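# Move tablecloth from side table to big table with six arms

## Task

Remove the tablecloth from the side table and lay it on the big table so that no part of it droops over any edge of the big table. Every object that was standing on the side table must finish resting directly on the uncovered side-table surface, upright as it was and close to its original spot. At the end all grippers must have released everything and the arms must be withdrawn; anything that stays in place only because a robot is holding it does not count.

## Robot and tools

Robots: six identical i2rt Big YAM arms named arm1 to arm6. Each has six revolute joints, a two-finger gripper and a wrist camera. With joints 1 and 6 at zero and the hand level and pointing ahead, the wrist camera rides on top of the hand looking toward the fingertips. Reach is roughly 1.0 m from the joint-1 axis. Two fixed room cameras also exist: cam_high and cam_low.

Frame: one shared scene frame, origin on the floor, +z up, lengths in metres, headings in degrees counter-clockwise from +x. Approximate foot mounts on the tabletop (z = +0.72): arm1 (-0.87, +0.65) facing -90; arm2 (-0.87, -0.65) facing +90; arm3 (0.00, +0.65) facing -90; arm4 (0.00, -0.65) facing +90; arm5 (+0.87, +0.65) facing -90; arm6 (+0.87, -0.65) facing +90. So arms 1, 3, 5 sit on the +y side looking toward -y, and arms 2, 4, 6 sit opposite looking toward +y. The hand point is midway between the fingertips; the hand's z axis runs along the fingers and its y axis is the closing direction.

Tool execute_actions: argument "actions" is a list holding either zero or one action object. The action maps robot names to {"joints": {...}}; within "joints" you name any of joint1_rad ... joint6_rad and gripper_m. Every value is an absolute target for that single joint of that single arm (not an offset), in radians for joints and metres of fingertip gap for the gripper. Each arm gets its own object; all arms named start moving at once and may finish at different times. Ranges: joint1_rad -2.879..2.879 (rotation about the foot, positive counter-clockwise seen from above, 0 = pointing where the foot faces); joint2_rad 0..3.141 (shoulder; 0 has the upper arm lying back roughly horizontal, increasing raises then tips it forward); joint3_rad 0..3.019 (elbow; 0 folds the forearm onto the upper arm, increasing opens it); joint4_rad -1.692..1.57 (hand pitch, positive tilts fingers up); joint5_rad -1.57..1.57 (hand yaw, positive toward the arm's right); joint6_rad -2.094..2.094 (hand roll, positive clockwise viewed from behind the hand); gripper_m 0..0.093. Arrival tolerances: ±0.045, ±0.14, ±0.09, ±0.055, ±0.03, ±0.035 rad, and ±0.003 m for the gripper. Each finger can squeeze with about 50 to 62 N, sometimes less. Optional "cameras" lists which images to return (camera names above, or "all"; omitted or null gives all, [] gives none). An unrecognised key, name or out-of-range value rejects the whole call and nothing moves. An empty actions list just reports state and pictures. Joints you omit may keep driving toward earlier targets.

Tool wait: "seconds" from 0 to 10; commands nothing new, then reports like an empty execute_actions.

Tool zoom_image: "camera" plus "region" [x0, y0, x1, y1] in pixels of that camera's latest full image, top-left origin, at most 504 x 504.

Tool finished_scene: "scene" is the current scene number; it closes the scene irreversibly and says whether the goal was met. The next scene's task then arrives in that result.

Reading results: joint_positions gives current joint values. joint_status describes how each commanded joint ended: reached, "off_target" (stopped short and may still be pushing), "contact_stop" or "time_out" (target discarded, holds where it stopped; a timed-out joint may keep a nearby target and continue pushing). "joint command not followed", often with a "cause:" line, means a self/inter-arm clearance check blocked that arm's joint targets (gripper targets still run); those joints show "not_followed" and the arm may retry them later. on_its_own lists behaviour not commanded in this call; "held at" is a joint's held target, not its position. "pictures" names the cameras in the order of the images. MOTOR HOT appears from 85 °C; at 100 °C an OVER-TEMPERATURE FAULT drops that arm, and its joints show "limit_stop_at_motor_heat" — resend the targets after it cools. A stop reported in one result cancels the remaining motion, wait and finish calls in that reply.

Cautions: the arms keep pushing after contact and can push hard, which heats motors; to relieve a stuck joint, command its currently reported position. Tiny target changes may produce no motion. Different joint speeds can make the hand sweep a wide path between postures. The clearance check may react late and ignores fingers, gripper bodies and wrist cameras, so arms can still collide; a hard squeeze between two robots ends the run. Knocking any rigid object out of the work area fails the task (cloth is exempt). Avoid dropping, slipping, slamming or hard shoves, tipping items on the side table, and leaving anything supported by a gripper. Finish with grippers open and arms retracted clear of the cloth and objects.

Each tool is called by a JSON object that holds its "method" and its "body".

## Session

{"method": "execute_actions", "body": {"actions": []}}

Scene clock: 0.00 s.
arm1.joint_positions: joint1_rad=+0.011 joint2_rad=+0.441 joint3_rad=+1.477 joint4_rad=-1.540 joint5_rad=+0.016 joint6_rad=+0.011 gripper_m=+0.095
arm1.joint_status: not commanded
arm1.hand: x=-0.8738 y=+0.5326 z=+1.3540 quat_wxyz=(-0.363, -0.609, -0.608, +0.358) (m; scene frame)
arm2.joint_positions: joint1_rad=+0.005 joint2_rad=+0.436 joint3_rad=+1.463 joint4_rad=-1.545 joint5_rad=+0.016 joint6_rad=+0.012 gripper_m=+0.094
arm2.joint_status: not commanded
arm2.hand: x=-0.8796 y=-0.5321 z=+1.2900 quat_wxyz=(-0.358, +0.617, -0.606, -0.353) (m; scene frame)
arm3.joint_positions: joint1_rad=+0.006 joint2_rad=+0.449 joint3_rad=+1.469 joint4_rad=-1.528 joint5_rad=-0.015 joint6_rad=+0.002 gripper_m=+0.094
arm3.joint_status: not commanded
arm3.hand: x=-0.0021 y=+0.5246 z=+1.2924 quat_wxyz=(-0.358, -0.617, -0.602, +0.359) (m; scene frame)
arm4.joint_positions: joint1_rad=+0.011 joint2_rad=+0.430 joint3_rad=+1.481 joint4_rad=-1.526 joint5_rad=+0.016 joint6_rad=+0.017 gripper_m=+0.095
arm4.joint_status: not commanded
arm4.hand: x=-0.0032 y=-0.5359 z=+1.2898 quat_wxyz=(-0.359, +0.613, -0.594, -0.378) (m; scene frame)
arm5.joint_positions: joint1_rad=-0.012 joint2_rad=+0.426 joint3_rad=+1.468 joint4_rad=-1.529 joint5_rad=+0.015 joint6_rad=+0.009 gripper_m=+0.094
arm5.joint_status: not commanded
arm5.hand: x=+0.8676 y=+0.5391 z=+1.3561 quat_wxyz=(-0.358, -0.616, -0.593, +0.376) (m; scene frame)
arm6.joint_positions: joint1_rad=+0.003 joint2_rad=+0.454 joint3_rad=+1.482 joint4_rad=-1.543 joint5_rad=+0.010 joint6_rad=-0.016 gripper_m=+0.095
arm6.joint_status: not commanded
arm6.hand: x=+0.8676 y=-0.5253 z=+1.3801 quat_wxyz=(-0.356, +0.624, -0.599, -0.354) (m; scene frame)
pictures: arm1_cam_wrist, arm2_cam_wrist, arm3_cam_wrist, arm4_cam_wrist, arm5_cam_wrist, arm6_cam_wrist, cam_high, cam_low
Images, in order (width x height): arm1_cam_wrist 504x504, arm2_cam_wrist 504x504, arm3_cam_wrist 504x504, arm4_cam_wrist 504x504, arm5_cam_wrist 504x504, arm6_cam_wrist 504x504, cam_high 504x504, cam_low 504x504.

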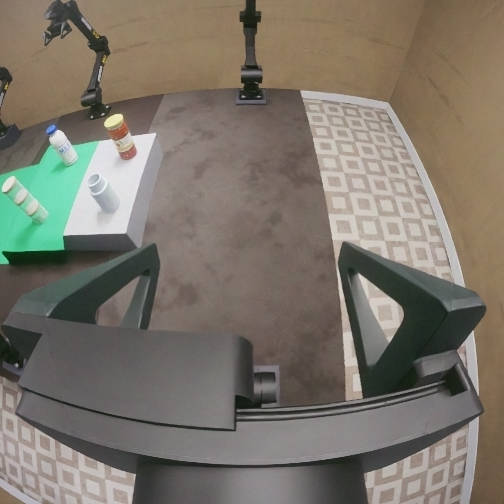

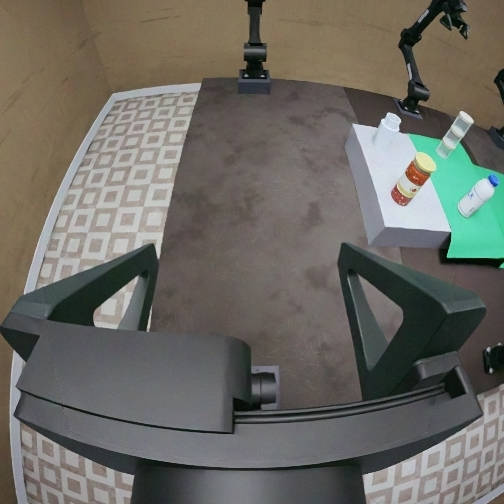

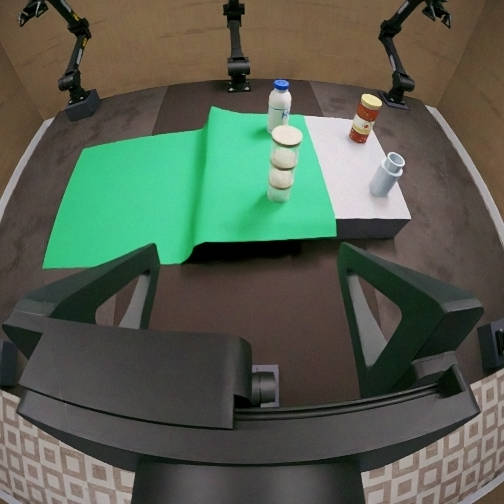

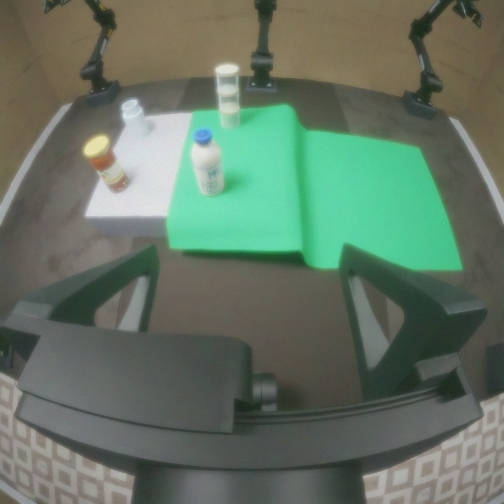

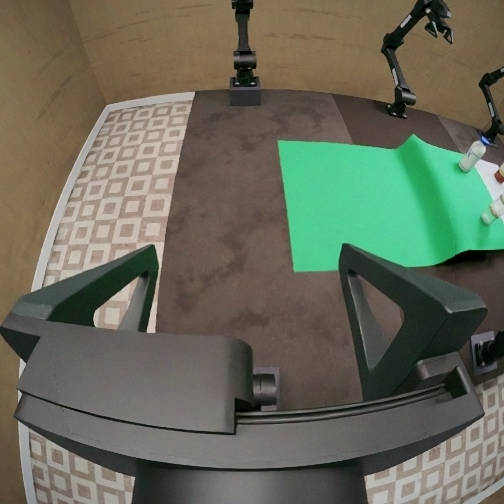

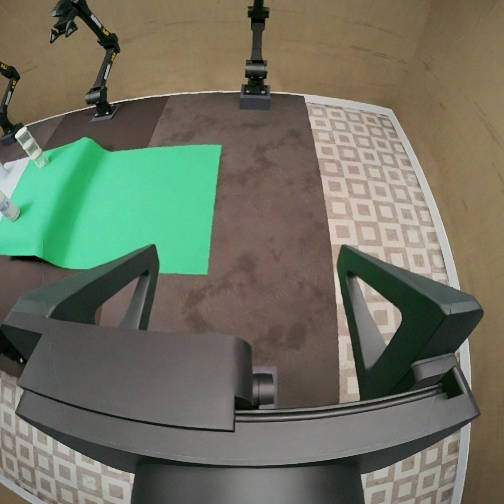

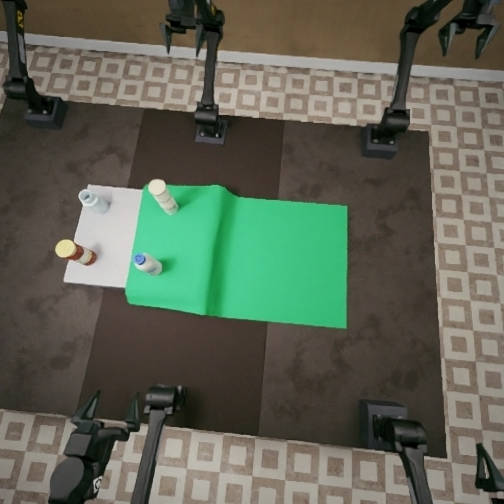

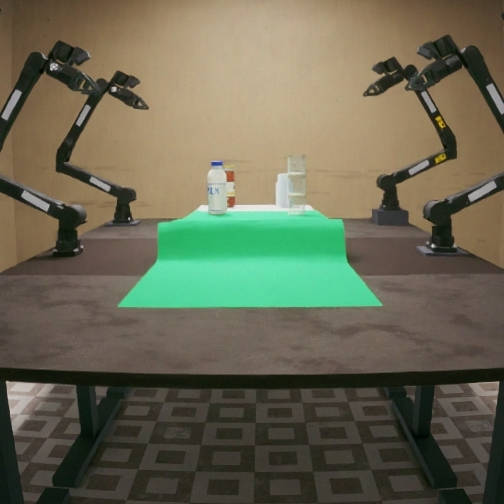

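{"method": "execute_actions", "body": {"actions": [{"arm3":{"joints":{"joint1_rad":-0.16,"joint3_rad":0.25,"joint4_rad":-0.4}},"arm4":{"joints":{"joint1_rad":0.23,"joint3_rad":0.35,"joint4_rad":-0.4}},"arm5":{"joints":{"joint1_rad":-0.84,"joint2_rad":2.2,"joint3_rad":2.0,"joint4_rad":-1.3,"joint6_rad":-0.67}}}], "cameras": []}}

{"method": "execute_actions", "body": {"actions": [{"arm3":{"joints":{"joint2_rad":1.02,"joint3_rad":0.22,"joint4_rad":0.5}},"arm4":{"joints":{"joint2_rad":0.85,"joint4_rad":0.15}},"arm5":{"joints":{"joint2_rad":2.35,"joint3_rad":1.79,"joint4_rad":-1.04}}}], "cameras": ["arm3_cam_wrist","arm4_cam_wrist","cam_low"]}}

Scene clock: 2.63 s.
arm1.joint_positions: joint1_rad=+0.011 joint2_rad=+0.441 joint3_rad=+1.477 joint4_rad=-1.540 joint5_rad=+0.016 joint6_rad=+0.011 gripper_m=+0.095
arm1.joint_status: not commanded
arm1.hand: x=-0.8738 y=+0.5326 z=+1.3540 quat_wxyz=(-0.363, -0.609, -0.608, +0.358) (m; scene frame)
arm2.joint_positions: joint1_rad=+0.005 joint2_rad=+0.436 joint3_rad=+1.463 joint4_rad=-1.545 joint5_rad=+0.016 joint6_rad=+0.012 gripper_m=+0.094
arm2.joint_status: not commanded
arm2.hand: x=-0.8796 y=-0.5321 z=+1.2900 quat_wxyz=(-0.358, +0.617, -0.606, -0.353) (m; scene frame)
arm3.joint_positions: joint1_rad=-0.157 joint2_rad=+0.459 joint3_rad=+0.248 joint4_rad=-0.419 joint5_rad=-0.015 joint6_rad=+0.002 gripper_m=+0.094
arm3.joint_status: all done
arm3.hand: x=-0.0528 y=+0.3703 z=+0.8645 quat_wxyz=(-0.293, -0.687, -0.568, +0.345) (m; scene frame)
arm4.joint_positions: joint1_rad=+0.223 joint2_rad=+0.435 joint3_rad=+0.345 joint4_rad=-0.424 joint5_rad=+0.016 joint6_rad=+0.017 gripper_m=+0.095
arm4.joint_status: all done
arm4.hand: x=-0.0776 y=-0.3586 z=+0.9170 quat_wxyz=(-0.307, +0.681, -0.532, -0.400) (m; scene frame)
arm5.joint_positions: joint1_rad=-0.844 joint2_rad=+2.206 joint3_rad=+1.974 joint4_rad=-1.294 joint5_rad=+0.014 joint6_rad=-0.659 gripper_m=+0.094
arm5.joint_status: all done
arm5.hand: x=+0.3525 y=+0.2040 z=+0.8596 quat_wxyz=(+0.006, -0.773, -0.634, +0.027) (m; scene frame)
arm6.joint_positions: joint1_rad=+0.003 joint2_rad=+0.454 joint3_rad=+1.482 joint4_rad=-1.543 joint5_rad=+0.010 joint6_rad=-0.016 gripper_m=+0.095
arm6.joint_status: not commanded
arm6.hand: x=+0.8676 y=-0.5253 z=+1.3801 quat_wxyz=(-0.356, +0.624, -0.599, -0.354) (m; scene frame)
pictures: none
No camera images: the call's "cameras" was empty. Leave "cameras" out to get every camera's image.

Scene clock: 4.10 s.
arm1.joint_positions: joint1_rad=+0.011 joint2_rad=+0.441 joint3_rad=+1.477 joint4_rad=-1.540 joint5_rad=+0.016 joint6_rad=+0.011 gripper_m=+0.095
arm1.joint_status: not commanded
arm1.hand: x=-0.8738 y=+0.5326 z=+1.3540 quat_wxyz=(-0.363, -0.609, -0.608, +0.358) (m; scene frame)
arm2.joint_positions: joint1_rad=+0.005 joint2_rad=+0.436 joint3_rad=+1.463 joint4_rad=-1.545 joint5_rad=+0.016 joint6_rad=+0.012 gripper_m=+0.094
arm2.joint_status: not commanded
arm2.hand: x=-0.8796 y=-0.5321 z=+1.2900 quat_wxyz=(-0.358, +0.617, -0.606, -0.353) (m; scene frame)
arm3.joint_positions: joint1_rad=-0.157 joint2_rad=+1.020 joint3_rad=+0.223 joint4_rad=+0.481 joint5_rad=-0.015 joint6_rad=+0.002 gripper_m=+0.094
arm3.joint_status: all done
arm3.hand: x=-0.0717 y=+0.2745 z=+0.8693 quat_wxyz=(-0.378, -0.623, -0.517, +0.449) (m; scene frame)
arm4.joint_positions: joint1_rad=+0.223 joint2_rad=+0.847 joint3_rad=+0.345 joint4_rad=+0.125 joint5_rad=+0.016 joint6_rad=+0.017 gripper_m=+0.095
arm4.joint_status: all done
arm4.hand: x=-0.1001 y=-0.2777 z=+0.9055 quat_wxyz=(-0.341, +0.651, -0.510, -0.447) (m; scene frame)
arm5.joint_positions: joint1_rad=-0.833 joint2_rad=+2.296 joint3_rad=+1.814 joint4_rad=-1.046 joint5_rad=+0.010 joint6_rad=-0.664 gripper_m=+0.094
arm5.joint_status: all done
arm5.hand: x=+0.3655 y=+0.2038 z=+0.7439 quat_wxyz=(+0.003, -0.768, -0.640, +0.026) (m; scene frame)
arm6.joint_positions: joint1_rad=+0.003 joint2_rad=+0.454 joint3_rad=+1.482 joint4_rad=-1.543 joint5_rad=+0.010 joint6_rad=-0.016 gripper_m=+0.095
arm6.joint_status: not commanded
arm6.hand: x=+0.8676 y=-0.5253 z=+1.3801 quat_wxyz=(-0.356, +0.624, -0.599, -0.354) (m; scene frame)
pictures: arm3_cam_wrist, arm4_cam_wrist, cam_low
Images, in order (width x height): arm3_cam_wrist 504x504, arm4_cam_wrist 504x504, cam_low 504x504.

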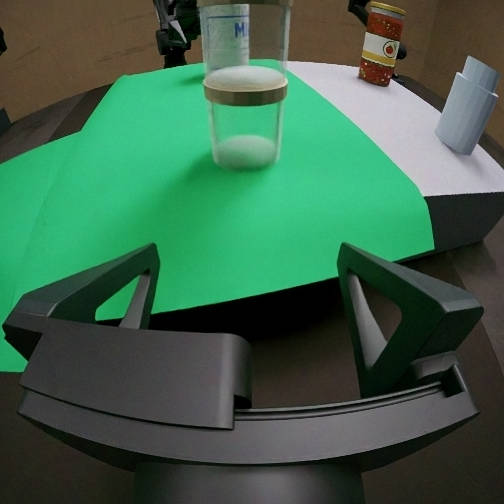

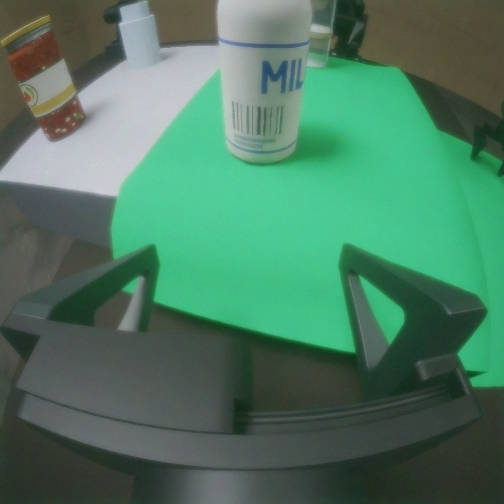

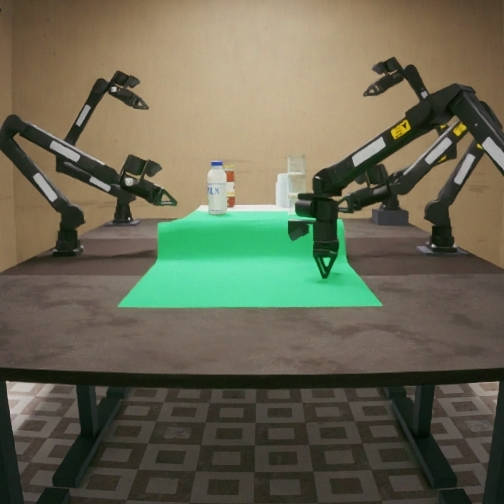

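{"method": "execute_actions", "body": {"actions": [{"arm3":{"joints":{"joint2_rad":1.48,"joint3_rad":0.61,"joint4_rad":0.58}},"arm4":{"joints":{"joint1_rad":0.2,"joint2_rad":1.39,"joint3_rad":0.71,"joint4_rad":0.38}}}], "cameras": ["arm3_cam_wrist","arm4_cam_wrist"]}}

Scene clock: 5.67 s.
arm1.joint_positions: joint1_rad=+0.011 joint2_rad=+0.441 joint3_rad=+1.477 joint4_rad=-1.540 joint5_rad=+0.016 joint6_rad=+0.011 gripper_m=+0.095
arm1.joint_status: not commanded
arm1.hand: x=-0.8738 y=+0.5326 z=+1.3540 quat_wxyz=(-0.363, -0.609, -0.608, +0.358) (m; scene frame)
arm2.joint_positions: joint1_rad=+0.005 joint2_rad=+0.436 joint3_rad=+1.463 joint4_rad=-1.545 joint5_rad=+0.016 joint6_rad=+0.012 gripper_m=+0.094
arm2.joint_status: not commanded
arm2.hand: x=-0.8796 y=-0.5321 z=+1.2900 quat_wxyz=(-0.358, +0.617, -0.606, -0.353) (m; scene frame)
arm3.joint_positions: joint1_rad=-0.157 joint2_rad=+1.485 joint3_rad=+0.574 joint4_rad=+0.566 joint5_rad=-0.015 joint6_rad=+0.002 gripper_m=+0.094
arm3.joint_status: all done
arm3.hand: x=-0.0988 y=+0.1368 z=+0.8584 quat_wxyz=(-0.370, -0.630, -0.523, +0.439) (m; scene frame)
arm4.joint_positions: joint1_rad=+0.210 joint2_rad=+1.398 joint3_rad=+0.679 joint4_rad=+0.364 joint5_rad=+0.016 joint6_rad=+0.017 gripper_m=+0.095
arm4.joint_status: all done
arm4.hand: x=-0.1352 y=-0.1254 z=+0.8990 quat_wxyz=(-0.350, +0.643, -0.510, -0.452) (m; scene frame)
arm5.joint_positions: joint1_rad=-0.833 joint2_rad=+2.296 joint3_rad=+1.814 joint4_rad=-1.046 joint5_rad=+0.010 joint6_rad=-0.664 gripper_m=+0.094
arm5.joint_status: not commanded
arm5.hand: x=+0.3655 y=+0.2038 z=+0.7439 quat_wxyz=(+0.003, -0.768, -0.640, +0.026) (m; scene frame)
arm6.joint_positions: joint1_rad=+0.003 joint2_rad=+0.454 joint3_rad=+1.482 joint4_rad=-1.543 joint5_rad=+0.010 joint6_rad=-0.016 gripper_m=+0.095
arm6.joint_status: not commanded
arm6.hand: x=+0.8676 y=-0.5253 z=+1.3801 quat_wxyz=(-0.356, +0.624, -0.599, -0.354) (m; scene frame)
pictures: arm3_cam_wrist, arm4_cam_wrist
Images, in order (width x height): arm3_cam_wrist 504x504, arm4_cam_wrist 504x504.

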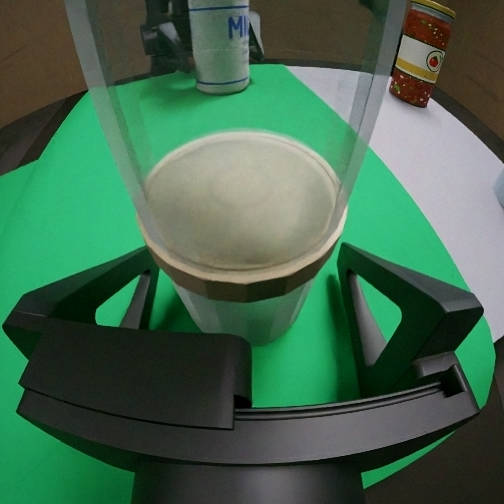

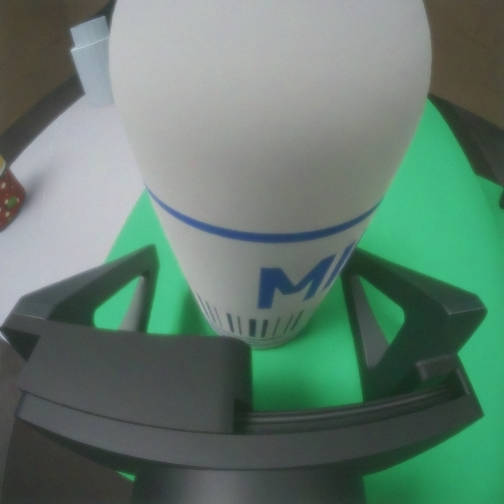

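{"method": "execute_actions", "body": {"actions": [{"arm3":{"joints":{"gripper_m":0.03}},"arm4":{"joints":{"gripper_m":0.03}},"arm5":{"joints":{"gripper_m":0}}}], "cameras": []}}

{"method": "execute_actions", "body": {"actions": [{"arm3":{"joints":{"joint2_rad":1.39,"joint4_rad":0.52}},"arm4":{"joints":{"joint2_rad":1.26,"joint4_rad":0.32}},"arm5":{"joints":{"joint2_rad":2.15}}}], "cameras": ["cam_low","cam_high"]}}

Scene clock: 6.90 s.
arm1.joint_positions: joint1_rad=+0.011 joint2_rad=+0.441 joint3_rad=+1.477 joint4_rad=-1.540 joint5_rad=+0.016 joint6_rad=+0.011 gripper_m=+0.095
arm1.joint_status: not commanded
arm1.hand: x=-0.8738 y=+0.5326 z=+1.3540 quat_wxyz=(-0.363, -0.609, -0.608, +0.358) (m; scene frame)
arm2.joint_positions: joint1_rad=+0.005 joint2_rad=+0.436 joint3_rad=+1.463 joint4_rad=-1.545 joint5_rad=+0.016 joint6_rad=+0.012 gripper_m=+0.094
arm2.joint_status: not commanded
arm2.hand: x=-0.8796 y=-0.5321 z=+1.2900 quat_wxyz=(-0.358, +0.617, -0.606, -0.353) (m; scene frame)
arm3.joint_positions: joint1_rad=-0.157 joint2_rad=+1.485 joint3_rad=+0.574 joint4_rad=+0.566 joint5_rad=-0.017 joint6_rad=+0.002 gripper_m=+0.058
arm3.joint_status: gripper_m off_target (ended at +0.058, target +0.030)
arm3.hand: x=-0.0985 y=+0.1367 z=+0.8584 quat_wxyz=(-0.371, -0.630, -0.523, +0.439) (m; scene frame)
arm4.joint_positions: joint1_rad=+0.207 joint2_rad=+1.398 joint3_rad=+0.679 joint4_rad=+0.364 joint5_rad=+0.017 joint6_rad=+0.016 gripper_m=+0.066
arm4.joint_status: gripper_m off_target (ended at +0.066, target +0.030)
arm4.hand: x=-0.1337 y=-0.1250 z=+0.8990 quat_wxyz=(-0.351, +0.642, -0.511, -0.451) (m; scene frame)
arm5.joint_positions: joint1_rad=-0.832 joint2_rad=+2.296 joint3_rad=+1.813 joint4_rad=-1.046 joint5_rad=+0.009 joint6_rad=-0.672 gripper_m=+0.001
arm5.joint_status: all done
arm5.hand: x=+0.3663 y=+0.2039 z=+0.7434 quat_wxyz=(+0.003, -0.765, -0.644, +0.025) (m; scene frame)
arm6.joint_positions: joint1_rad=+0.003 joint2_rad=+0.454 joint3_rad=+1.482 joint4_rad=-1.543 joint5_rad=+0.010 joint6_rad=-0.016 gripper_m=+0.095
arm6.joint_status: not commanded
arm6.hand: x=+0.8676 y=-0.5253 z=+1.3801 quat_wxyz=(-0.356, +0.624, -0.599, -0.354) (m; scene frame)
pictures: none
No camera images: the call's "cameras" was empty. Leave "cameras" out to get every camera's image.

Scene clock: 8.10 s.
arm1.joint_positions: joint1_rad=+0.011 joint2_rad=+0.441 joint3_rad=+1.477 joint4_rad=-1.540 joint5_rad=+0.016 joint6_rad=+0.011 gripper_m=+0.095
arm1.joint_status: not commanded
arm1.hand: x=-0.8738 y=+0.5326 z=+1.3540 quat_wxyz=(-0.363, -0.609, -0.608, +0.358) (m; scene frame)
arm2.joint_positions: joint1_rad=+0.005 joint2_rad=+0.436 joint3_rad=+1.463 joint4_rad=-1.545 joint5_rad=+0.016 joint6_rad=+0.012 gripper_m=+0.094
arm2.joint_status: not commanded
arm2.hand: x=-0.8796 y=-0.5321 z=+1.2900 quat_wxyz=(-0.358, +0.617, -0.606, -0.353) (m; scene frame)
arm3.joint_positions: joint1_rad=-0.157 joint2_rad=+1.416 joint3_rad=+0.574 joint4_rad=+0.509 joint5_rad=-0.017 joint6_rad=+0.002 gripper_m=+0.058
arm3.joint_status: all done
arm3.hand: x=-0.0975 y=+0.1419 z=+0.8796 quat_wxyz=(-0.374, -0.627, -0.521, +0.443) (m; scene frame)
arm4.joint_positions: joint1_rad=+0.207 joint2_rad=+1.294 joint3_rad=+0.679 joint4_rad=+0.304 joint5_rad=+0.017 joint6_rad=+0.016 gripper_m=+0.066
arm4.joint_status: all done
arm4.hand: x=-0.1307 y=-0.1365 z=+0.9384 quat_wxyz=(-0.362, +0.632, -0.503, -0.465) (m; scene frame)
arm5.joint_positions: joint1_rad=-0.832 joint2_rad=+2.136 joint3_rad=+1.780 joint4_rad=-1.042 joint5_rad=+0.012 joint6_rad=-0.672 gripper_m=+0.001
arm5.joint_status: all done
arm5.hand: x=+0.3591 y=+0.1984 z=+0.8364 quat_wxyz=(+0.003, -0.762, -0.641, +0.091) (m; scene frame)
arm6.joint_positions: joint1_rad=+0.003 joint2_rad=+0.454 joint3_rad=+1.482 joint4_rad=-1.543 joint5_rad=+0.010 joint6_rad=-0.016 gripper_m=+0.095
arm6.joint_status: not commanded
arm6.hand: x=+0.8676 y=-0.5253 z=+1.3801 quat_wxyz=(-0.356, +0.624, -0.599, -0.354) (m; scene frame)
pictures: cam_high, cam_low
Images, in order (width x height): cam_high 504x504, cam_low 504x504.

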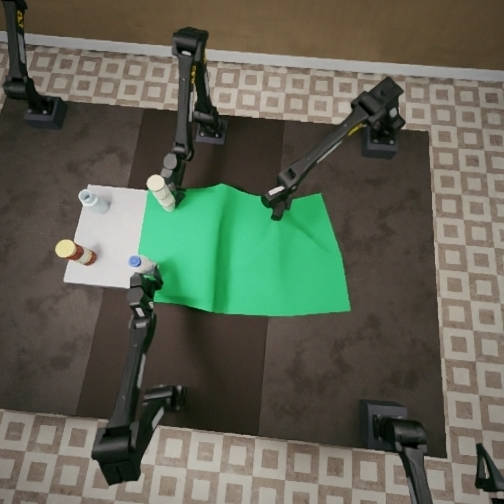

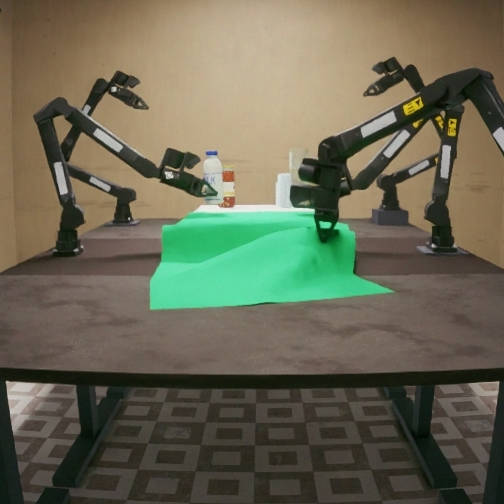

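{"method": "execute_actions", "body": {"actions": [{"arm5":{"joints":{"joint1_rad":-0.05}}}], "cameras": ["cam_low","cam_high"]}}

Scene clock: 10.07 s.
arm1.joint_positions: joint1_rad=+0.011 joint2_rad=+0.441 joint3_rad=+1.477 joint4_rad=-1.540 joint5_rad=+0.016 joint6_rad=+0.011 gripper_m=+0.095
arm1.joint_status: not commanded
arm1.hand: x=-0.8738 y=+0.5326 z=+1.3540 quat_wxyz=(-0.363, -0.609, -0.608, +0.358) (m; scene frame)
arm2.joint_positions: joint1_rad=+0.005 joint2_rad=+0.436 joint3_rad=+1.463 joint4_rad=-1.545 joint5_rad=+0.016 joint6_rad=+0.012 gripper_m=+0.094
arm2.joint_status: not commanded
arm2.hand: x=-0.8796 y=-0.5321 z=+1.2900 quat_wxyz=(-0.358, +0.617, -0.606, -0.353) (m; scene frame)
arm3.joint_positions: joint1_rad=-0.157 joint2_rad=+1.416 joint3_rad=+0.574 joint4_rad=+0.509 joint5_rad=-0.017 joint6_rad=+0.002 gripper_m=+0.058
arm3.joint_status: not commanded
arm3.hand: x=-0.0975 y=+0.1419 z=+0.8796 quat_wxyz=(-0.374, -0.627, -0.521, +0.443) (m; scene frame)
arm4.joint_positions: joint1_rad=+0.207 joint2_rad=+1.294 joint3_rad=+0.679 joint4_rad=+0.304 joint5_rad=+0.017 joint6_rad=+0.016 gripper_m=+0.066
arm4.joint_status: not commanded
arm4.hand: x=-0.1307 y=-0.1365 z=+0.9384 quat_wxyz=(-0.362, +0.632, -0.503, -0.465) (m; scene frame)
arm5.joint_positions: joint1_rad=-0.052 joint2_rad=+2.136 joint3_rad=+1.780 joint4_rad=-1.037 joint5_rad=+0.011 joint6_rad=-0.664 gripper_m=+0.001
arm5.joint_status: all done
arm5.hand: x=+0.8249 y=-0.0317 z=+0.8355 quat_wxyz=(-0.031, -0.464, -0.881, +0.088) (m; scene frame)
arm6.joint_positions: joint1_rad=+0.003 joint2_rad=+0.454 joint3_rad=+1.482 joint4_rad=-1.543 joint5_rad=+0.010 joint6_rad=-0.016 gripper_m=+0.095
arm6.joint_status: not commanded
arm6.hand: x=+0.8676 y=-0.5253 z=+1.3801 quat_wxyz=(-0.356, +0.624, -0.599, -0.354) (m; scene frame)
pictures: cam_high, cam_low
Images, in order (width x height): cam_high 504x504, cam_low 504x504.

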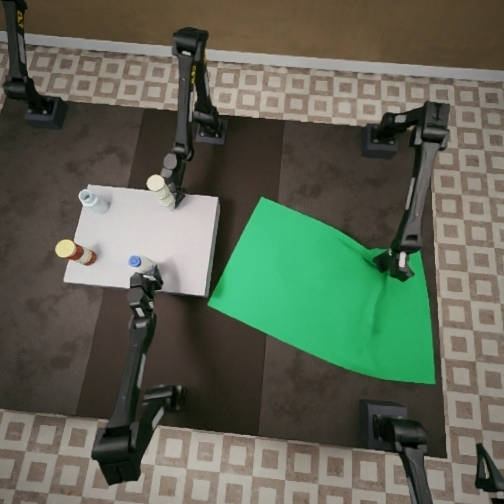

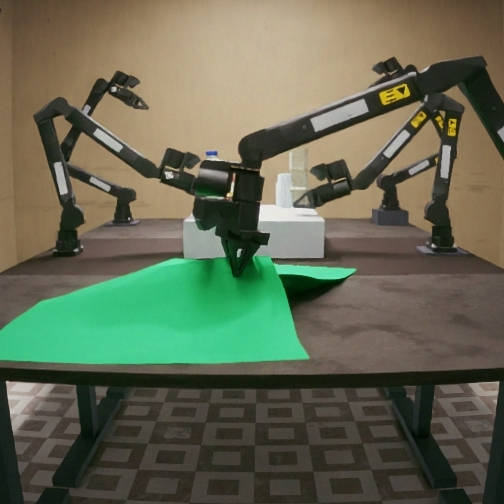

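Off the side table and inside the edge. Place.

{"method": "execute_actions", "body": {"actions": [{"arm3":{"joints":{"joint2_rad":1.48,"joint4_rad":0.59}},"arm4":{"joints":{"joint2_rad":1.39,"joint4_rad":0.4}},"arm5":{"joints":{"gripper_m":0.09}}}], "cameras": []}}

{"method": "execute_actions", "body": {"actions": [{"arm3":{"joints":{"gripper_m":0.093}},"arm4":{"joints":{"gripper_m":0.093}},"arm5":{"joints":{"joint2_rad":1.7}}}], "cameras": []}}

{"method": "execute_actions", "body": {"actions": [{"arm3":{"joints":{"joint2_rad":1.02,"joint3_rad":0.22,"joint4_rad":0.5}},"arm4":{"joints":{"joint2_rad":0.85,"joint3_rad":0.35,"joint4_rad":0.15}},"arm5":{"joints":{"joint2_rad":1.1}}}], "cameras": []}}

{"method": "execute_actions", "body": {"actions": [{"arm3":{"joints":{"joint2_rad":0.3,"joint4_rad":-0.6}},"arm4":{"joints":{"joint2_rad":0.3,"joint4_rad":-0.6}},"arm5":{"joints":{"joint2_rad":0.7,"joint3_rad":1.3}}}], "cameras": ["cam_low","cam_high"]}}

Scene clock: 12.23 s.
arm1.joint_positions: joint1_rad=+0.011 joint2_rad=+0.441 joint3_rad=+1.477 joint4_rad=-1.540 joint5_rad=+0.016 joint6_rad=+0.011 gripper_m=+0.095
arm1.joint_status: not commanded
arm1.hand: x=-0.8738 y=+0.5326 z=+1.3540 quat_wxyz=(-0.363, -0.609, -0.608, +0.358) (m; scene frame)
arm2.joint_positions: joint1_rad=+0.005 joint2_rad=+0.436 joint3_rad=+1.463 joint4_rad=-1.545 joint5_rad=+0.016 joint6_rad=+0.012 gripper_m=+0.094
arm2.joint_status: not commanded
arm2.hand: x=-0.8796 y=-0.5321 z=+1.2900 quat_wxyz=(-0.358, +0.617, -0.606, -0.353) (m; scene frame)
arm3.joint_positions: joint1_rad=-0.157 joint2_rad=+1.487 joint3_rad=+0.575 joint4_rad=+0.566 joint5_rad=-0.017 joint6_rad=+0.003 gripper_m=+0.058
arm3.joint_status: all done
arm3.hand: x=-0.0986 y=+0.1363 z=+0.8581 quat_wxyz=(-0.371, -0.630, -0.523, +0.439) (m; scene frame)
arm4.joint_positions: joint1_rad=+0.207 joint2_rad=+1.399 joint3_rad=+0.680 joint4_rad=+0.365 joint5_rad=+0.017 joint6_rad=+0.016 gripper_m=+0.066
arm4.joint_status: all done
arm4.hand: x=-0.1337 y=-0.1248 z=+0.8988 quat_wxyz=(-0.351, +0.642, -0.511, -0.451) (m; scene frame)
arm5.joint_positions: joint1_rad=-0.052 joint2_rad=+2.136 joint3_rad=+1.780 joint4_rad=-1.037 joint5_rad=+0.011 joint6_rad=-0.664 gripper_m=+0.090
arm5.joint_status: all done
arm5.hand: x=+0.8249 y=-0.0317 z=+0.8355 quat_wxyz=(-0.031, -0.464, -0.881, +0.088) (m; scene frame)
arm6.joint_positions: joint1_rad=+0.003 joint2_rad=+0.454 joint3_rad=+1.482 joint4_rad=-1.543 joint5_rad=+0.010 joint6_rad=-0.016 gripper_m=+0.095
arm6.joint_status: not commanded
arm6.hand: x=+0.8676 y=-0.5253 z=+1.3801 quat_wxyz=(-0.356, +0.624, -0.599, -0.354) (m; scene frame)
pictures: none
No camera images: the call's "cameras" was empty. Leave "cameras" out to get every camera's image.

Scene clock: 13.83 s.
arm1.joint_positions: joint1_rad=+0.011 joint2_rad=+0.441 joint3_rad=+1.477 joint4_rad=-1.540 joint5_rad=+0.016 joint6_rad=+0.011 gripper_m=+0.095
arm1.joint_status: not commanded
arm1.hand: x=-0.8738 y=+0.5326 z=+1.3540 quat_wxyz=(-0.363, -0.609, -0.608, +0.358) (m; scene frame)
arm2.joint_positions: joint1_rad=+0.005 joint2_rad=+0.436 joint3_rad=+1.463 joint4_rad=-1.545 joint5_rad=+0.016 joint6_rad=+0.012 gripper_m=+0.094
arm2.joint_status: not commanded
arm2.hand: x=-0.8796 y=-0.5321 z=+1.2900 quat_wxyz=(-0.358, +0.617, -0.606, -0.353) (m; scene frame)
arm3.joint_positions: joint1_rad=-0.157 joint2_rad=+1.487 joint3_rad=+0.575 joint4_rad=+0.571 joint5_rad=-0.017 joint6_rad=+0.003 gripper_m=+0.093
arm3.joint_status: all done
arm3.hand: x=-0.0987 y=+0.1359 z=+0.8591 quat_wxyz=(-0.372, -0.629, -0.522, +0.440) (m; scene frame)
arm4.joint_positions: joint1_rad=+0.207 joint2_rad=+1.399 joint3_rad=+0.680 joint4_rad=+0.375 joint5_rad=+0.017 joint6_rad=+0.016 gripper_m=+0.093
arm4.joint_status: all done
arm4.hand: x=-0.1339 y=-0.1240 z=+0.9010 quat_wxyz=(-0.353, +0.640, -0.509, -0.454) (m; scene frame)
arm5.joint_positions: joint1_rad=-0.052 joint2_rad=+1.706 joint3_rad=+1.783 joint4_rad=-1.037 joint5_rad=+0.011 joint6_rad=-0.664 gripper_m=+0.090
arm5.joint_status: all done
arm5.hand: x=+0.8279 y=-0.0083 z=+1.1211 quat_wxyz=(-0.117, -0.445, -0.842, +0.281) (m; scene frame)
arm6.joint_positions: joint1_rad=+0.003 joint2_rad=+0.454 joint3_rad=+1.482 joint4_rad=-1.543 joint5_rad=+0.010 joint6_rad=-0.016 gripper_m=+0.095
arm6.joint_status: not commanded
arm6.hand: x=+0.8676 y=-0.5253 z=+1.3801 quat_wxyz=(-0.356, +0.624, -0.599, -0.354) (m; scene frame)
pictures: none
No camera images: the call's "cameras" was empty. Leave "cameras" out to get every camera's image.

Scene clock: 15.73 s.
arm1.joint_positions: joint1_rad=+0.011 joint2_rad=+0.441 joint3_rad=+1.477 joint4_rad=-1.540 joint5_rad=+0.016 joint6_rad=+0.011 gripper_m=+0.095
arm1.joint_status: not commanded
arm1.hand: x=-0.8738 y=+0.5326 z=+1.3540 quat_wxyz=(-0.363, -0.609, -0.608, +0.358) (m; scene frame)
arm2.joint_positions: joint1_rad=+0.005 joint2_rad=+0.436 joint3_rad=+1.463 joint4_rad=-1.545 joint5_rad=+0.016 joint6_rad=+0.012 gripper_m=+0.094
arm2.joint_status: not commanded
arm2.hand: x=-0.8796 y=-0.5321 z=+1.2900 quat_wxyz=(-0.358, +0.617, -0.606, -0.353) (m; scene frame)
arm3.joint_positions: joint1_rad=-0.157 joint2_rad=+1.023 joint3_rad=+0.220 joint4_rad=+0.505 joint5_rad=-0.017 joint6_rad=+0.003 gripper_m=+0.093
arm3.joint_status: all done
arm3.hand: x=-0.0716 y=+0.2735 z=+0.8726 quat_wxyz=(-0.384, -0.619, -0.514, +0.454) (m; scene frame)
arm4.joint_positions: joint1_rad=+0.207 joint2_rad=+0.852 joint3_rad=+0.347 joint4_rad=+0.159 joint5_rad=+0.017 joint6_rad=+0.016 gripper_m=+0.093
arm4.joint_status: all done
arm4.hand: x=-0.0951 y=-0.2725 z=+0.9126 quat_wxyz=(-0.353, +0.640, -0.509, -0.454) (m; scene frame)
arm5.joint_positions: joint1_rad=-0.052 joint2_rad=+1.104 joint3_rad=+1.784 joint4_rad=-1.037 joint5_rad=+0.011 joint6_rad=-0.664 gripper_m=+0.090
arm5.joint_status: all done
arm5.hand: x=+0.8438 y=+0.2162 z=+1.4482 quat_wxyz=(-0.229, -0.383, -0.724, +0.526) (m; scene frame)
arm6.joint_positions: joint1_rad=+0.003 joint2_rad=+0.454 joint3_rad=+1.482 joint4_rad=-1.543 joint5_rad=+0.010 joint6_rad=-0.016 gripper_m=+0.095
arm6.joint_status: not commanded
arm6.hand: x=+0.8676 y=-0.5253 z=+1.3801 quat_wxyz=(-0.356, +0.624, -0.599, -0.354) (m; scene frame)
pictures: none
No camera images: the call's "cameras" was empty. Leave "cameras" out to get every camera's image.

Scene clock: 17.33 s.
arm1.joint_positions: joint1_rad=+0.011 joint2_rad=+0.441 joint3_rad=+1.477 joint4_rad=-1.540 joint5_rad=+0.016 joint6_rad=+0.011 gripper_m=+0.095
arm1.joint_status: not commanded
arm1.hand: x=-0.8738 y=+0.5326 z=+1.3540 quat_wxyz=(-0.363, -0.609, -0.608, +0.358) (m; scene frame)
arm2.joint_positions: joint1_rad=+0.005 joint2_rad=+0.436 joint3_rad=+1.463 joint4_rad=-1.545 joint5_rad=+0.016 joint6_rad=+0.012 gripper_m=+0.094
arm2.joint_status: not commanded
arm2.hand: x=-0.8796 y=-0.5321 z=+1.2900 quat_wxyz=(-0.358, +0.617, -0.606, -0.353) (m; scene frame)
arm3.joint_positions: joint1_rad=-0.157 joint2_rad=+0.301 joint3_rad=+0.220 joint4_rad=-0.594 joint5_rad=-0.017 joint6_rad=+0.003 gripper_m=+0.093
arm3.joint_status: all done
arm3.hand: x=-0.0465 y=+0.4011 z=+0.8537 quat_wxyz=(-0.282, -0.695, -0.574, +0.329) (m; scene frame)
arm4.joint_positions: joint1_rad=+0.207 joint2_rad=+0.305 joint3_rad=+0.347 joint4_rad=-0.589 joint5_rad=+0.017 joint6_rad=+0.016 gripper_m=+0.093
arm4.joint_status: all done
arm4.hand: x=-0.0656 y=-0.3853 z=+0.9179 quat_wxyz=(-0.302, +0.683, -0.542, -0.386) (m; scene frame)
arm5.joint_positions: joint1_rad=-0.052 joint2_rad=+0.705 joint3_rad=+1.299 joint4_rad=-1.038 joint5_rad=+0.011 joint6_rad=-0.664 gripper_m=+0.090
arm5.joint_status: all done
arm5.hand: x=+0.8509 y=+0.3387 z=+1.3298 quat_wxyz=(-0.214, -0.394, -0.746, +0.493) (m; scene frame)
arm6.joint_positions: joint1_rad=+0.003 joint2_rad=+0.454 joint3_rad=+1.482 joint4_rad=-1.543 joint5_rad=+0.010 joint6_rad=-0.016 gripper_m=+0.095
arm6.joint_status: not commanded
arm6.hand: x=+0.8676 y=-0.5253 z=+1.3801 quat_wxyz=(-0.356, +0.624, -0.599, -0.354) (m; scene frame)
pictures: cam_high, cam_low
Images, in order (width x height): cam_high 504x504, cam_low 504x504.

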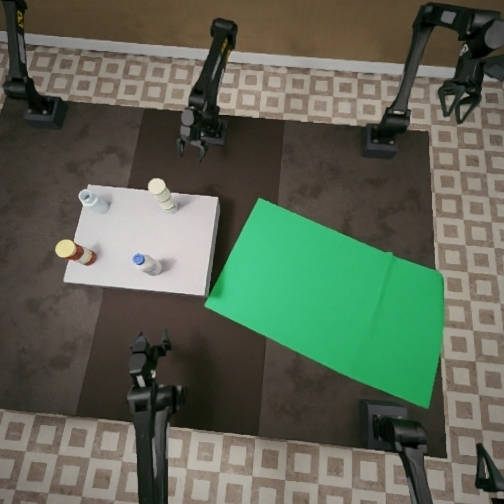

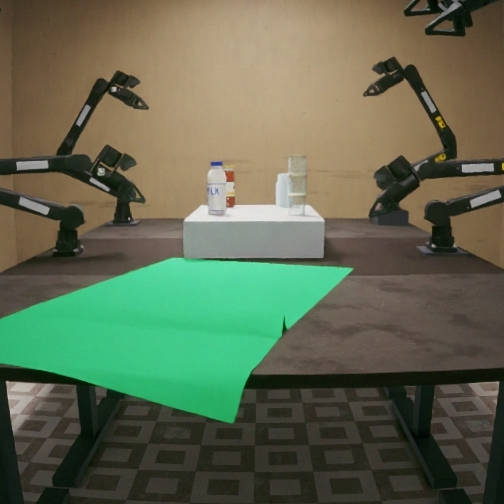

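{"method": "execute_actions", "body": {"actions": [{"arm5":{"joints":{"joint1_rad":0.14,"joint2_rad":2.2,"joint3_rad":2.0,"joint4_rad":-1.3,"joint6_rad":0.3}}}], "cameras": []}}

{"method": "execute_actions", "body": {"actions": [{"arm5":{"joints":{"joint2_rad":2.35,"joint3_rad":1.79,"joint4_rad":-1.04}}}], "cameras": []}}

{"method": "execute_actions", "body": {"actions": [{"arm5":{"joints":{"gripper_m":0}}}], "cameras": []}}

{"method": "execute_actions", "body": {"actions": [{"arm5":{"joints":{"joint2_rad":2.1,"joint1_rad":-0.35,"joint6_rad":-0.2}}}], "cameras": ["cam_low","cam_high"]}}

Scene clock: 20.87 s.
arm1.joint_positions: joint1_rad=+0.011 joint2_rad=+0.441 joint3_rad=+1.477 joint4_rad=-1.540 joint5_rad=+0.016 joint6_rad=+0.011 gripper_m=+0.095
arm1.joint_status: not commanded
arm1.hand: x=-0.8738 y=+0.5326 z=+1.3540 quat_wxyz=(-0.363, -0.609, -0.608, +0.358) (m; scene frame)
arm2.joint_positions: joint1_rad=+0.005 joint2_rad=+0.436 joint3_rad=+1.463 joint4_rad=-1.545 joint5_rad=+0.016 joint6_rad=+0.012 gripper_m=+0.094
arm2.joint_status: not commanded
arm2.hand: x=-0.8796 y=-0.5321 z=+1.2900 quat_wxyz=(-0.358, +0.617, -0.606, -0.353) (m; scene frame)
arm3.joint_positions: joint1_rad=-0.157 joint2_rad=+0.301 joint3_rad=+0.220 joint4_rad=-0.594 joint5_rad=-0.017 joint6_rad=+0.003 gripper_m=+0.093
arm3.joint_status: not commanded
arm3.hand: x=-0.0465 y=+0.4011 z=+0.8537 quat_wxyz=(-0.282, -0.695, -0.574, +0.329) (m; scene frame)
arm4.joint_positions: joint1_rad=+0.207 joint2_rad=+0.305 joint3_rad=+0.347 joint4_rad=-0.589 joint5_rad=+0.017 joint6_rad=+0.016 gripper_m=+0.093
arm4.joint_status: not commanded
arm4.hand: x=-0.0656 y=-0.3853 z=+0.9179 quat_wxyz=(-0.302, +0.683, -0.542, -0.386) (m; scene frame)
arm5.joint_positions: joint1_rad=+0.134 joint2_rad=+2.202 joint3_rad=+1.974 joint4_rad=-1.295 joint5_rad=+0.012 joint6_rad=+0.289 gripper_m=+0.090
arm5.joint_status: all done
arm5.hand: x=+0.9516 y=-0.0286 z=+0.8604 quat_wxyz=(-0.018, -0.763, -0.646, +0.023) (m; scene frame)
arm6.joint_positions: joint1_rad=+0.003 joint2_rad=+0.454 joint3_rad=+1.482 joint4_rad=-1.543 joint5_rad=+0.010 joint6_rad=-0.016 gripper_m=+0.095
arm6.joint_status: not commanded
arm6.hand: x=+0.8676 y=-0.5253 z=+1.3801 quat_wxyz=(-0.356, +0.624, -0.599, -0.354) (m; scene frame)
pictures: none
No camera images: the call's "cameras" was empty. Leave "cameras" out to get every camera's image.

Scene clock: 22.03 s.
arm1.joint_positions: joint1_rad=+0.011 joint2_rad=+0.441 joint3_rad=+1.477 joint4_rad=-1.540 joint5_rad=+0.016 joint6_rad=+0.011 gripper_m=+0.095
arm1.joint_status: not commanded
arm1.hand: x=-0.8738 y=+0.5326 z=+1.3540 quat_wxyz=(-0.363, -0.609, -0.608, +0.358) (m; scene frame)
arm2.joint_positions: joint1_rad=+0.005 joint2_rad=+0.436 joint3_rad=+1.463 joint4_rad=-1.545 joint5_rad=+0.016 joint6_rad=+0.012 gripper_m=+0.094
arm2.joint_status: not commanded
arm2.hand: x=-0.8796 y=-0.5321 z=+1.2900 quat_wxyz=(-0.358, +0.617, -0.606, -0.353) (m; scene frame)
arm3.joint_positions: joint1_rad=-0.157 joint2_rad=+0.301 joint3_rad=+0.220 joint4_rad=-0.594 joint5_rad=-0.017 joint6_rad=+0.003 gripper_m=+0.093
arm3.joint_status: not commanded
arm3.hand: x=-0.0465 y=+0.4011 z=+0.8537 quat_wxyz=(-0.282, -0.695, -0.574, +0.329) (m; scene frame)
arm4.joint_positions: joint1_rad=+0.207 joint2_rad=+0.305 joint3_rad=+0.347 joint4_rad=-0.589 joint5_rad=+0.017 joint6_rad=+0.016 gripper_m=+0.093
arm4.joint_status: not commanded
arm4.hand: x=-0.0656 y=-0.3853 z=+0.9179 quat_wxyz=(-0.302, +0.683, -0.542, -0.386) (m; scene frame)
arm5.joint_positions: joint1_rad=+0.131 joint2_rad=+2.295 joint3_rad=+1.816 joint4_rad=-1.043 joint5_rad=+0.013 joint6_rad=+0.291 gripper_m=+0.090
arm5.joint_status: all done
arm5.hand: x=+0.9476 y=-0.0205 z=+0.7435 quat_wxyz=(-0.018, -0.765, -0.644, +0.023) (m; scene frame)
arm6.joint_positions: joint1_rad=+0.003 joint2_rad=+0.454 joint3_rad=+1.482 joint4_rad=-1.543 joint5_rad=+0.010 joint6_rad=-0.016 gripper_m=+0.095
arm6.joint_status: not commanded
arm6.hand: x=+0.8676 y=-0.5253 z=+1.3801 quat_wxyz=(-0.356, +0.624, -0.599, -0.354) (m; scene frame)
pictures: none
No camera images: the call's "cameras" was empty. Leave "cameras" out to get every camera's image.

Scene clock: 22.73 s.
arm1.joint_positions: joint1_rad=+0.011 joint2_rad=+0.441 joint3_rad=+1.477 joint4_rad=-1.540 joint5_rad=+0.016 joint6_rad=+0.011 gripper_m=+0.095
arm1.joint_status: not commanded
arm1.hand: x=-0.8738 y=+0.5326 z=+1.3540 quat_wxyz=(-0.363, -0.609, -0.608, +0.358) (m; scene frame)
arm2.joint_positions: joint1_rad=+0.005 joint2_rad=+0.436 joint3_rad=+1.463 joint4_rad=-1.545 joint5_rad=+0.016 joint6_rad=+0.012 gripper_m=+0.094
arm2.joint_status: not commanded
arm2.hand: x=-0.8796 y=-0.5321 z=+1.2900 quat_wxyz=(-0.358, +0.617, -0.606, -0.353) (m; scene frame)
arm3.joint_positions: joint1_rad=-0.157 joint2_rad=+0.301 joint3_rad=+0.220 joint4_rad=-0.594 joint5_rad=-0.017 joint6_rad=+0.003 gripper_m=+0.093
arm3.joint_status: not commanded
arm3.hand: x=-0.0465 y=+0.4011 z=+0.8537 quat_wxyz=(-0.282, -0.695, -0.574, +0.329) (m; scene frame)
arm4.joint_positions: joint1_rad=+0.207 joint2_rad=+0.305 joint3_rad=+0.347 joint4_rad=-0.589 joint5_rad=+0.017 joint6_rad=+0.016 gripper_m=+0.093
arm4.joint_status: not commanded
arm4.hand: x=-0.0656 y=-0.3853 z=+0.9179 quat_wxyz=(-0.302, +0.683, -0.542, -0.386) (m; scene frame)
arm5.joint_positions: joint1_rad=+0.131 joint2_rad=+2.295 joint3_rad=+1.816 joint4_rad=-1.043 joint5_rad=+0.014 joint6_rad=+0.291 gripper_m=+0.001
arm5.joint_status: all done
arm5.hand: x=+0.9474 y=-0.0205 z=+0.7435 quat_wxyz=(-0.017, -0.765, -0.644, +0.024) (m; scene frame)
arm6.joint_positions: joint1_rad=+0.003 joint2_rad=+0.454 joint3_rad=+1.482 joint4_rad=-1.543 joint5_rad=+0.010 joint6_rad=-0.016 gripper_m=+0.095
arm6.joint_status: not commanded
arm6.hand: x=+0.8676 y=-0.5253 z=+1.3801 quat_wxyz=(-0.356, +0.624, -0.599, -0.354) (m; scene frame)
pictures: none
No camera images: the call's "cameras" was empty. Leave "cameras" out to get every camera's image.

Scene clock: 24.40 s.
arm1.joint_positions: joint1_rad=+0.011 joint2_rad=+0.441 joint3_rad=+1.477 joint4_rad=-1.540 joint5_rad=+0.016 joint6_rad=+0.011 gripper_m=+0.095
arm1.joint_status: not commanded
arm1.hand: x=-0.8738 y=+0.5326 z=+1.3540 quat_wxyz=(-0.363, -0.609, -0.608, +0.358) (m; scene frame)
arm2.joint_positions: joint1_rad=+0.005 joint2_rad=+0.436 joint3_rad=+1.463 joint4_rad=-1.545 joint5_rad=+0.016 joint6_rad=+0.012 gripper_m=+0.094
arm2.joint_status: not commanded
arm2.hand: x=-0.8796 y=-0.5321 z=+1.2900 quat_wxyz=(-0.358, +0.617, -0.606, -0.353) (m; scene frame)
arm3.joint_positions: joint1_rad=-0.157 joint2_rad=+0.301 joint3_rad=+0.220 joint4_rad=-0.594 joint5_rad=-0.017 joint6_rad=+0.003 gripper_m=+0.093
arm3.joint_status: not commanded
arm3.hand: x=-0.0465 y=+0.4011 z=+0.8537 quat_wxyz=(-0.282, -0.695, -0.574, +0.329) (m; scene frame)
arm4.joint_positions: joint1_rad=+0.207 joint2_rad=+0.305 joint3_rad=+0.347 joint4_rad=-0.589 joint5_rad=+0.017 joint6_rad=+0.016 gripper_m=+0.093
arm4.joint_status: not commanded
arm4.hand: x=-0.0656 y=-0.3853 z=+0.9179 quat_wxyz=(-0.302, +0.683, -0.542, -0.386) (m; scene frame)
arm5.joint_positions: joint1_rad=-0.339 joint2_rad=+2.088 joint3_rad=+1.777 joint4_rad=-1.040 joint5_rad=+0.017 joint6_rad=-0.189 gripper_m=+0.000
arm5.joint_status: all done
arm5.hand: x=+0.6326 y=+0.0077 z=+0.8671 quat_wxyz=(-0.048, -0.757, -0.643, +0.104) (m; scene frame)
arm6.joint_positions: joint1_rad=+0.003 joint2_rad=+0.454 joint3_rad=+1.482 joint4_rad=-1.543 joint5_rad=+0.010 joint6_rad=-0.016 gripper_m=+0.095
arm6.joint_status: not commanded
arm6.hand: x=+0.8676 y=-0.5253 z=+1.3801 quat_wxyz=(-0.356, +0.624, -0.599, -0.354) (m; scene frame)
pictures: cam_high, cam_low
Images, in order (width x height): cam_high 504x504, cam_low 504x504.

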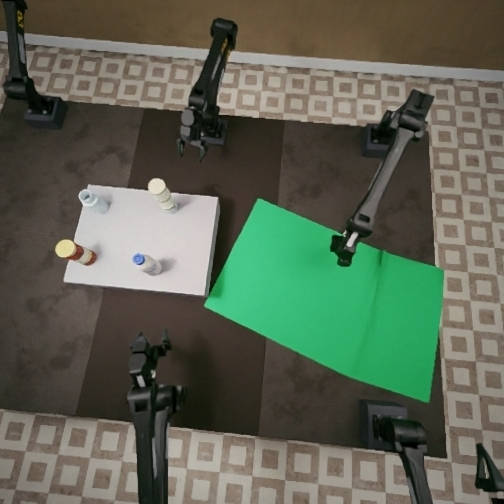

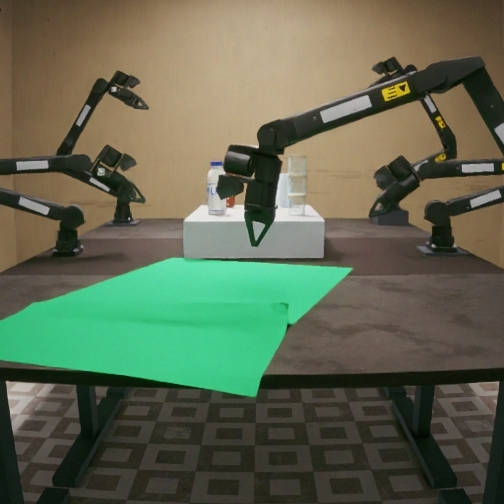

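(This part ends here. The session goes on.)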